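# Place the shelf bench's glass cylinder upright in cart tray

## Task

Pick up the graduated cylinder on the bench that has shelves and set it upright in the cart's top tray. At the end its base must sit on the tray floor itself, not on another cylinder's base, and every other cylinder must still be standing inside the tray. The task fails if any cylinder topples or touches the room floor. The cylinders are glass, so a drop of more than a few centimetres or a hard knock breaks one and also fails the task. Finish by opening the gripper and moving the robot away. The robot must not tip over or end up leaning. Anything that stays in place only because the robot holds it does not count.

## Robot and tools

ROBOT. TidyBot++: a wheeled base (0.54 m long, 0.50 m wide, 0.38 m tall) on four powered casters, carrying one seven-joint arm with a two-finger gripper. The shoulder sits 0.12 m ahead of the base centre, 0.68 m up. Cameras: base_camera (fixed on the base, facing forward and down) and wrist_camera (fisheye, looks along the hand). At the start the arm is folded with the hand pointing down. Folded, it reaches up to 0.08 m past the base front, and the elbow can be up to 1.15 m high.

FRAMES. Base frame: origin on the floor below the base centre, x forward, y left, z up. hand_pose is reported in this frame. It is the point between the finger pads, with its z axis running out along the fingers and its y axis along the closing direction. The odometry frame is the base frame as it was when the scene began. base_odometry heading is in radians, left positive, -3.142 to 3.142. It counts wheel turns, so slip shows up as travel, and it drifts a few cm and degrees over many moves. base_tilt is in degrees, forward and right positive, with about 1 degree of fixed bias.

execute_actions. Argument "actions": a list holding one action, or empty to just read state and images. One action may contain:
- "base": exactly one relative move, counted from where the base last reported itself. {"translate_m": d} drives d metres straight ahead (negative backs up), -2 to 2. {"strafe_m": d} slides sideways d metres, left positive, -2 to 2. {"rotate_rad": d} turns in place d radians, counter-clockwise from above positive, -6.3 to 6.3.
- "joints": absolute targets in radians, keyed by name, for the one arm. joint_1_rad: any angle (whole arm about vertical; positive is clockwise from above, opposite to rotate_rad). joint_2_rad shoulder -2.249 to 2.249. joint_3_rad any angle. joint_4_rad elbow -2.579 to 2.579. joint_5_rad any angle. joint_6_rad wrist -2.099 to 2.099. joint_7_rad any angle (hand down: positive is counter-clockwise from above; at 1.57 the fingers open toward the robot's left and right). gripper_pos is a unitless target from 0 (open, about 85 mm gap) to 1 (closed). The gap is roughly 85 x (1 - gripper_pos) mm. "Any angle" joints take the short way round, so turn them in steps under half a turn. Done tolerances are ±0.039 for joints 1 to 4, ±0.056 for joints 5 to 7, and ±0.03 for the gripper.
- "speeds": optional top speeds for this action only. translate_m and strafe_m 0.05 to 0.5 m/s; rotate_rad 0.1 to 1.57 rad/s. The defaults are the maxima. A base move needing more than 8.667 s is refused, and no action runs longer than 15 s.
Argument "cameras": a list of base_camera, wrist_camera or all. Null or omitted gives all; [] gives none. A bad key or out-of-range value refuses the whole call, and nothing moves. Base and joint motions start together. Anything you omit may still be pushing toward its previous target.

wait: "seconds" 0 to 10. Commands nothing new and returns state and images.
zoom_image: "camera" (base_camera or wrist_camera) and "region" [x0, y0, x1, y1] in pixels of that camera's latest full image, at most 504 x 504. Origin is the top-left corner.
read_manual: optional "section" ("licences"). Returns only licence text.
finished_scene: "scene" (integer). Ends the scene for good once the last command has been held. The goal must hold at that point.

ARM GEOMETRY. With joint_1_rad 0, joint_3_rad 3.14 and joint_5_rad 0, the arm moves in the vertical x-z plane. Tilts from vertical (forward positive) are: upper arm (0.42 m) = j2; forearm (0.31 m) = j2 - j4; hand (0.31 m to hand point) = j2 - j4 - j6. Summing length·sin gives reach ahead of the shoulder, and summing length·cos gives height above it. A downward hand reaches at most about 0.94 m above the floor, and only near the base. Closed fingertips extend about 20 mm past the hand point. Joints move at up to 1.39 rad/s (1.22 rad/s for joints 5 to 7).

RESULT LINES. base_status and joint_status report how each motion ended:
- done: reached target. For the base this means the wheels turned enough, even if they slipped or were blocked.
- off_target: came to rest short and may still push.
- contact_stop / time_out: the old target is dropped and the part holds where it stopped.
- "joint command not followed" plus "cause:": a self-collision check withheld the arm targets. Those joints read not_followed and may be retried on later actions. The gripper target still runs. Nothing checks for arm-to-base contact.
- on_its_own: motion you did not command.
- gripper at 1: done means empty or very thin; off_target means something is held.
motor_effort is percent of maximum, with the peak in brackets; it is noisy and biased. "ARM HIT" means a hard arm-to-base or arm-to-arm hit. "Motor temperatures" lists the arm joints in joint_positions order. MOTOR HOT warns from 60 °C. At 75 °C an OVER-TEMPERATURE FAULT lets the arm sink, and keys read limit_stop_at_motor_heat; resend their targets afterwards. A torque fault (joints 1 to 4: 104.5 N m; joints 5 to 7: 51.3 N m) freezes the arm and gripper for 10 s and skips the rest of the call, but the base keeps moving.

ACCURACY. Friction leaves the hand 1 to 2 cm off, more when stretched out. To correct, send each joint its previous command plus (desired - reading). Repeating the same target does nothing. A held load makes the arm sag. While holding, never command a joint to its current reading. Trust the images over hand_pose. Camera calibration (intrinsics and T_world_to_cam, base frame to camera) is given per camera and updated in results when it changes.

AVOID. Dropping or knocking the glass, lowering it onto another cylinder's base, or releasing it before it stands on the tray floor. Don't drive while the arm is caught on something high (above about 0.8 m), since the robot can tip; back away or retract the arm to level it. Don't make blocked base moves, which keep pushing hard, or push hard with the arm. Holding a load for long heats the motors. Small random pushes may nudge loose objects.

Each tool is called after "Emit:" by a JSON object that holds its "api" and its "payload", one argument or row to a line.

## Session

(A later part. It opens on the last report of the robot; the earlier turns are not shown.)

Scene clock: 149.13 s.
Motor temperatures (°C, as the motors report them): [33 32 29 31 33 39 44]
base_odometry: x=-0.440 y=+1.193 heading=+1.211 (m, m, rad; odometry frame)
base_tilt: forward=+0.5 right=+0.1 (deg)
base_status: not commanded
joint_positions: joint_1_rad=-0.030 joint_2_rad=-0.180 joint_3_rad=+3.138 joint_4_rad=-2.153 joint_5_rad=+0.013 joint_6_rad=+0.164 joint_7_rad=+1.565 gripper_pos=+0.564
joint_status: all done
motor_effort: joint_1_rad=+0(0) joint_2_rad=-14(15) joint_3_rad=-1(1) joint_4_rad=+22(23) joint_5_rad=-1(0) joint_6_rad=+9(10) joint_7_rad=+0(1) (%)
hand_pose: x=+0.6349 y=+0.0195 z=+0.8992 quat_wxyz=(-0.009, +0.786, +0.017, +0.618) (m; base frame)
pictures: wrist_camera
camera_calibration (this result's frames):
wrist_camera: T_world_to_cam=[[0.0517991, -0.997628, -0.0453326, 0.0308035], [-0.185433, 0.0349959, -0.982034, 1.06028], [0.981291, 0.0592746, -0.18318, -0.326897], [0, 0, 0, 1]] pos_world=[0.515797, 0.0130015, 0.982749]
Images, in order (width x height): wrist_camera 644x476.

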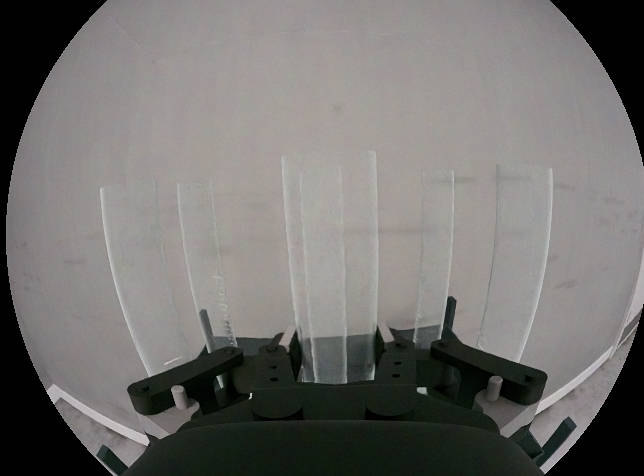

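Contact indicated (z stalling, effort dropping). Release.

Emit:
{"api": "execute_actions", "payload": {
  "actions": [
    {"joints":{"gripper_pos":0.3}}
  ],
  "cameras": ["wrist_camera"]
}}

Scene clock: 151.00 s.
Motor temperatures (°C, as the motors report them): [33 32 29 31 33 39 44]
base_odometry: x=-0.440 y=+1.193 heading=+1.211 (m, m, rad; odometry frame)
base_tilt: forward=+0.5 right=+0.0 (deg)
base_status: not commanded
joint_positions: joint_1_rad=-0.030 joint_2_rad=-0.180 joint_3_rad=+3.138 joint_4_rad=-2.153 joint_5_rad=+0.013 joint_6_rad=+0.168 joint_7_rad=+1.565 gripper_pos=+0.300
joint_status: all done
motor_effort: joint_1_rad=+0(1) joint_2_rad=-13(15) joint_3_rad=-1(0) joint_4_rad=+21(22) joint_5_rad=+0(1) joint_6_rad=+8(9) joint_7_rad=-1(1) (%)
hand_pose: x=+0.6352 y=+0.0196 z=+0.9005 quat_wxyz=(-0.009, +0.785, +0.017, +0.620) (m; base frame)
pictures: wrist_camera
camera_calibration (this result's frames):
wrist_camera: T_world_to_cam=[[0.0520409, -0.997618, -0.0452782, 0.03067], [-0.181354, 0.0351448, -0.98279, 1.05966], [0.98204, 0.0593566, -0.179094, -0.331122], [0, 0, 0, 1]] pos_world=[0.515753, 0.0130096, 0.98351]
Images, in order (width x height): wrist_camera 644x476.

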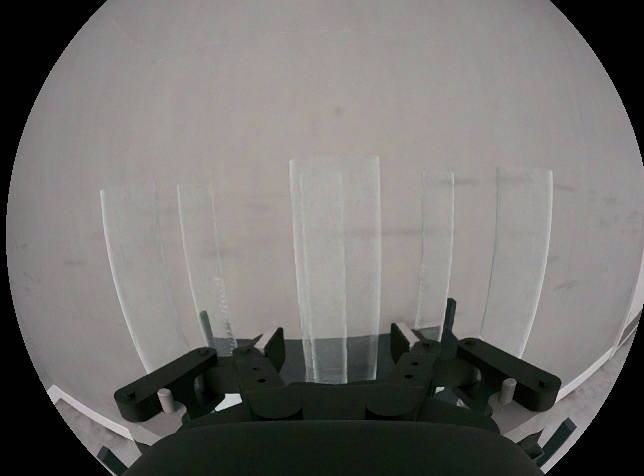

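Emit:
{"api": "execute_actions", "payload": {
  "actions": [
    {"base":{"translate_m":-0.4},"speeds":{"translate_m":0.25}}
  ],
  "cameras": []
}}

Emit:
{"api": "execute_actions", "payload": {
  "actions": [
    {"joints":{"joint_4_rad":-1.6,"joint_6_rad":-0.9}}
  ],
  "cameras": ["wrist_camera"]
}}

Emit:
{"api": "zoom_image", "payload": {
  "camera": "wrist_camera",
  "region": [200, 100, 470, 320]
}}

Scene clock: 155.90 s.
Motor temperatures (°C, as the motors report them): [33 32 29 31 33 39 44]
base_odometry: x=-0.580 y=+0.818 heading=+1.212 (m, m, rad; odometry frame)
base_tilt: forward=+0.5 right=+0.1 (deg)
base_status: done
joint_positions: joint_1_rad=-0.031 joint_2_rad=-0.186 joint_3_rad=+3.138 joint_4_rad=-2.153 joint_5_rad=+0.013 joint_6_rad=+0.170 joint_7_rad=+1.565 gripper_pos=+0.300
joint_status: not commanded
motor_effort: joint_1_rad=+1(0) joint_2_rad=-13(16) joint_3_rad=-1(2) joint_4_rad=+20(22) joint_5_rad=-1(2) joint_6_rad=+8(8) joint_7_rad=-1(1) (%)
hand_pose: x=+0.6341 y=+0.0200 z=+0.9040 quat_wxyz=(-0.009, +0.782, +0.017, +0.623) (m; base frame)
pictures: none
No camera images: the call's "cameras" was empty. Leave "cameras" out to get every camera's image.

Scene clock: 157.73 s.
Motor temperatures (°C, as the motors report them): [33 32 29 31 33 39 44]
base_odometry: x=-0.580 y=+0.818 heading=+1.212 (m, m, rad; odometry frame)
base_tilt: forward=+0.5 right=+0.0 (deg)
base_status: not commanded
joint_positions: joint_1_rad=-0.031 joint_2_rad=-0.186 joint_3_rad=+3.138 joint_4_rad=-1.625 joint_5_rad=+0.013 joint_6_rad=-0.872 joint_7_rad=+1.565 gripper_pos=+0.300
joint_status: all done
motor_effort: joint_1_rad=+1(0) joint_2_rad=-13(14) joint_3_rad=-1(1) joint_4_rad=+21(21) joint_5_rad=-1(0) joint_6_rad=+6(8) joint_7_rad=-1(2) (%)
hand_pose: x=+0.5825 y=+0.0143 z=+0.9269 quat_wxyz=(-0.001, +0.915, +0.015, +0.404) (m; base frame)
pictures: wrist_camera
camera_calibration (this result's frames):
wrist_camera: T_world_to_cam=[[0.0160418, -0.998928, -0.0434305, 0.0486477], [-0.633976, 0.0234267, -0.772998, 1.14566], [0.773187, 0.0399341, -0.63292, 0.268222], [0, 0, 0, 1]] pos_world=[0.518152, 0.0110454, 1.05747]
Images, in order (width x height): wrist_camera 644x476.

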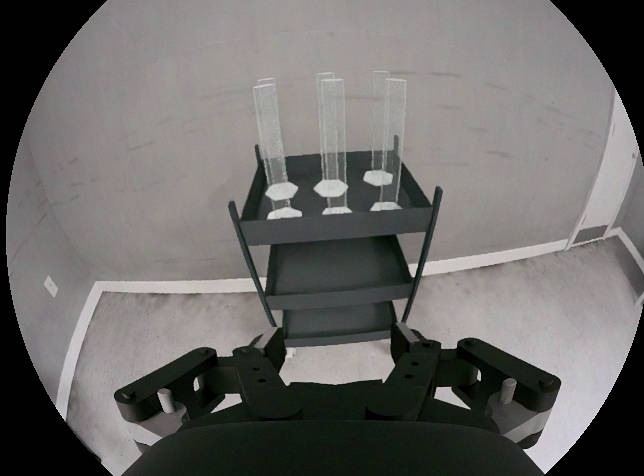

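Region (200, 100, 470, 320) of wrist_camera's 644x476 image, scaled by 1.867; it fills the top 411 rows of this view, and the rest is white.

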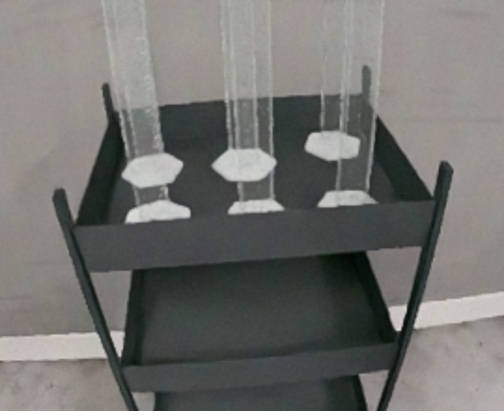

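Emit:
{"api": "finished_scene", "payload": {
  "scene": 1
}}

The scene is finished: the task was done.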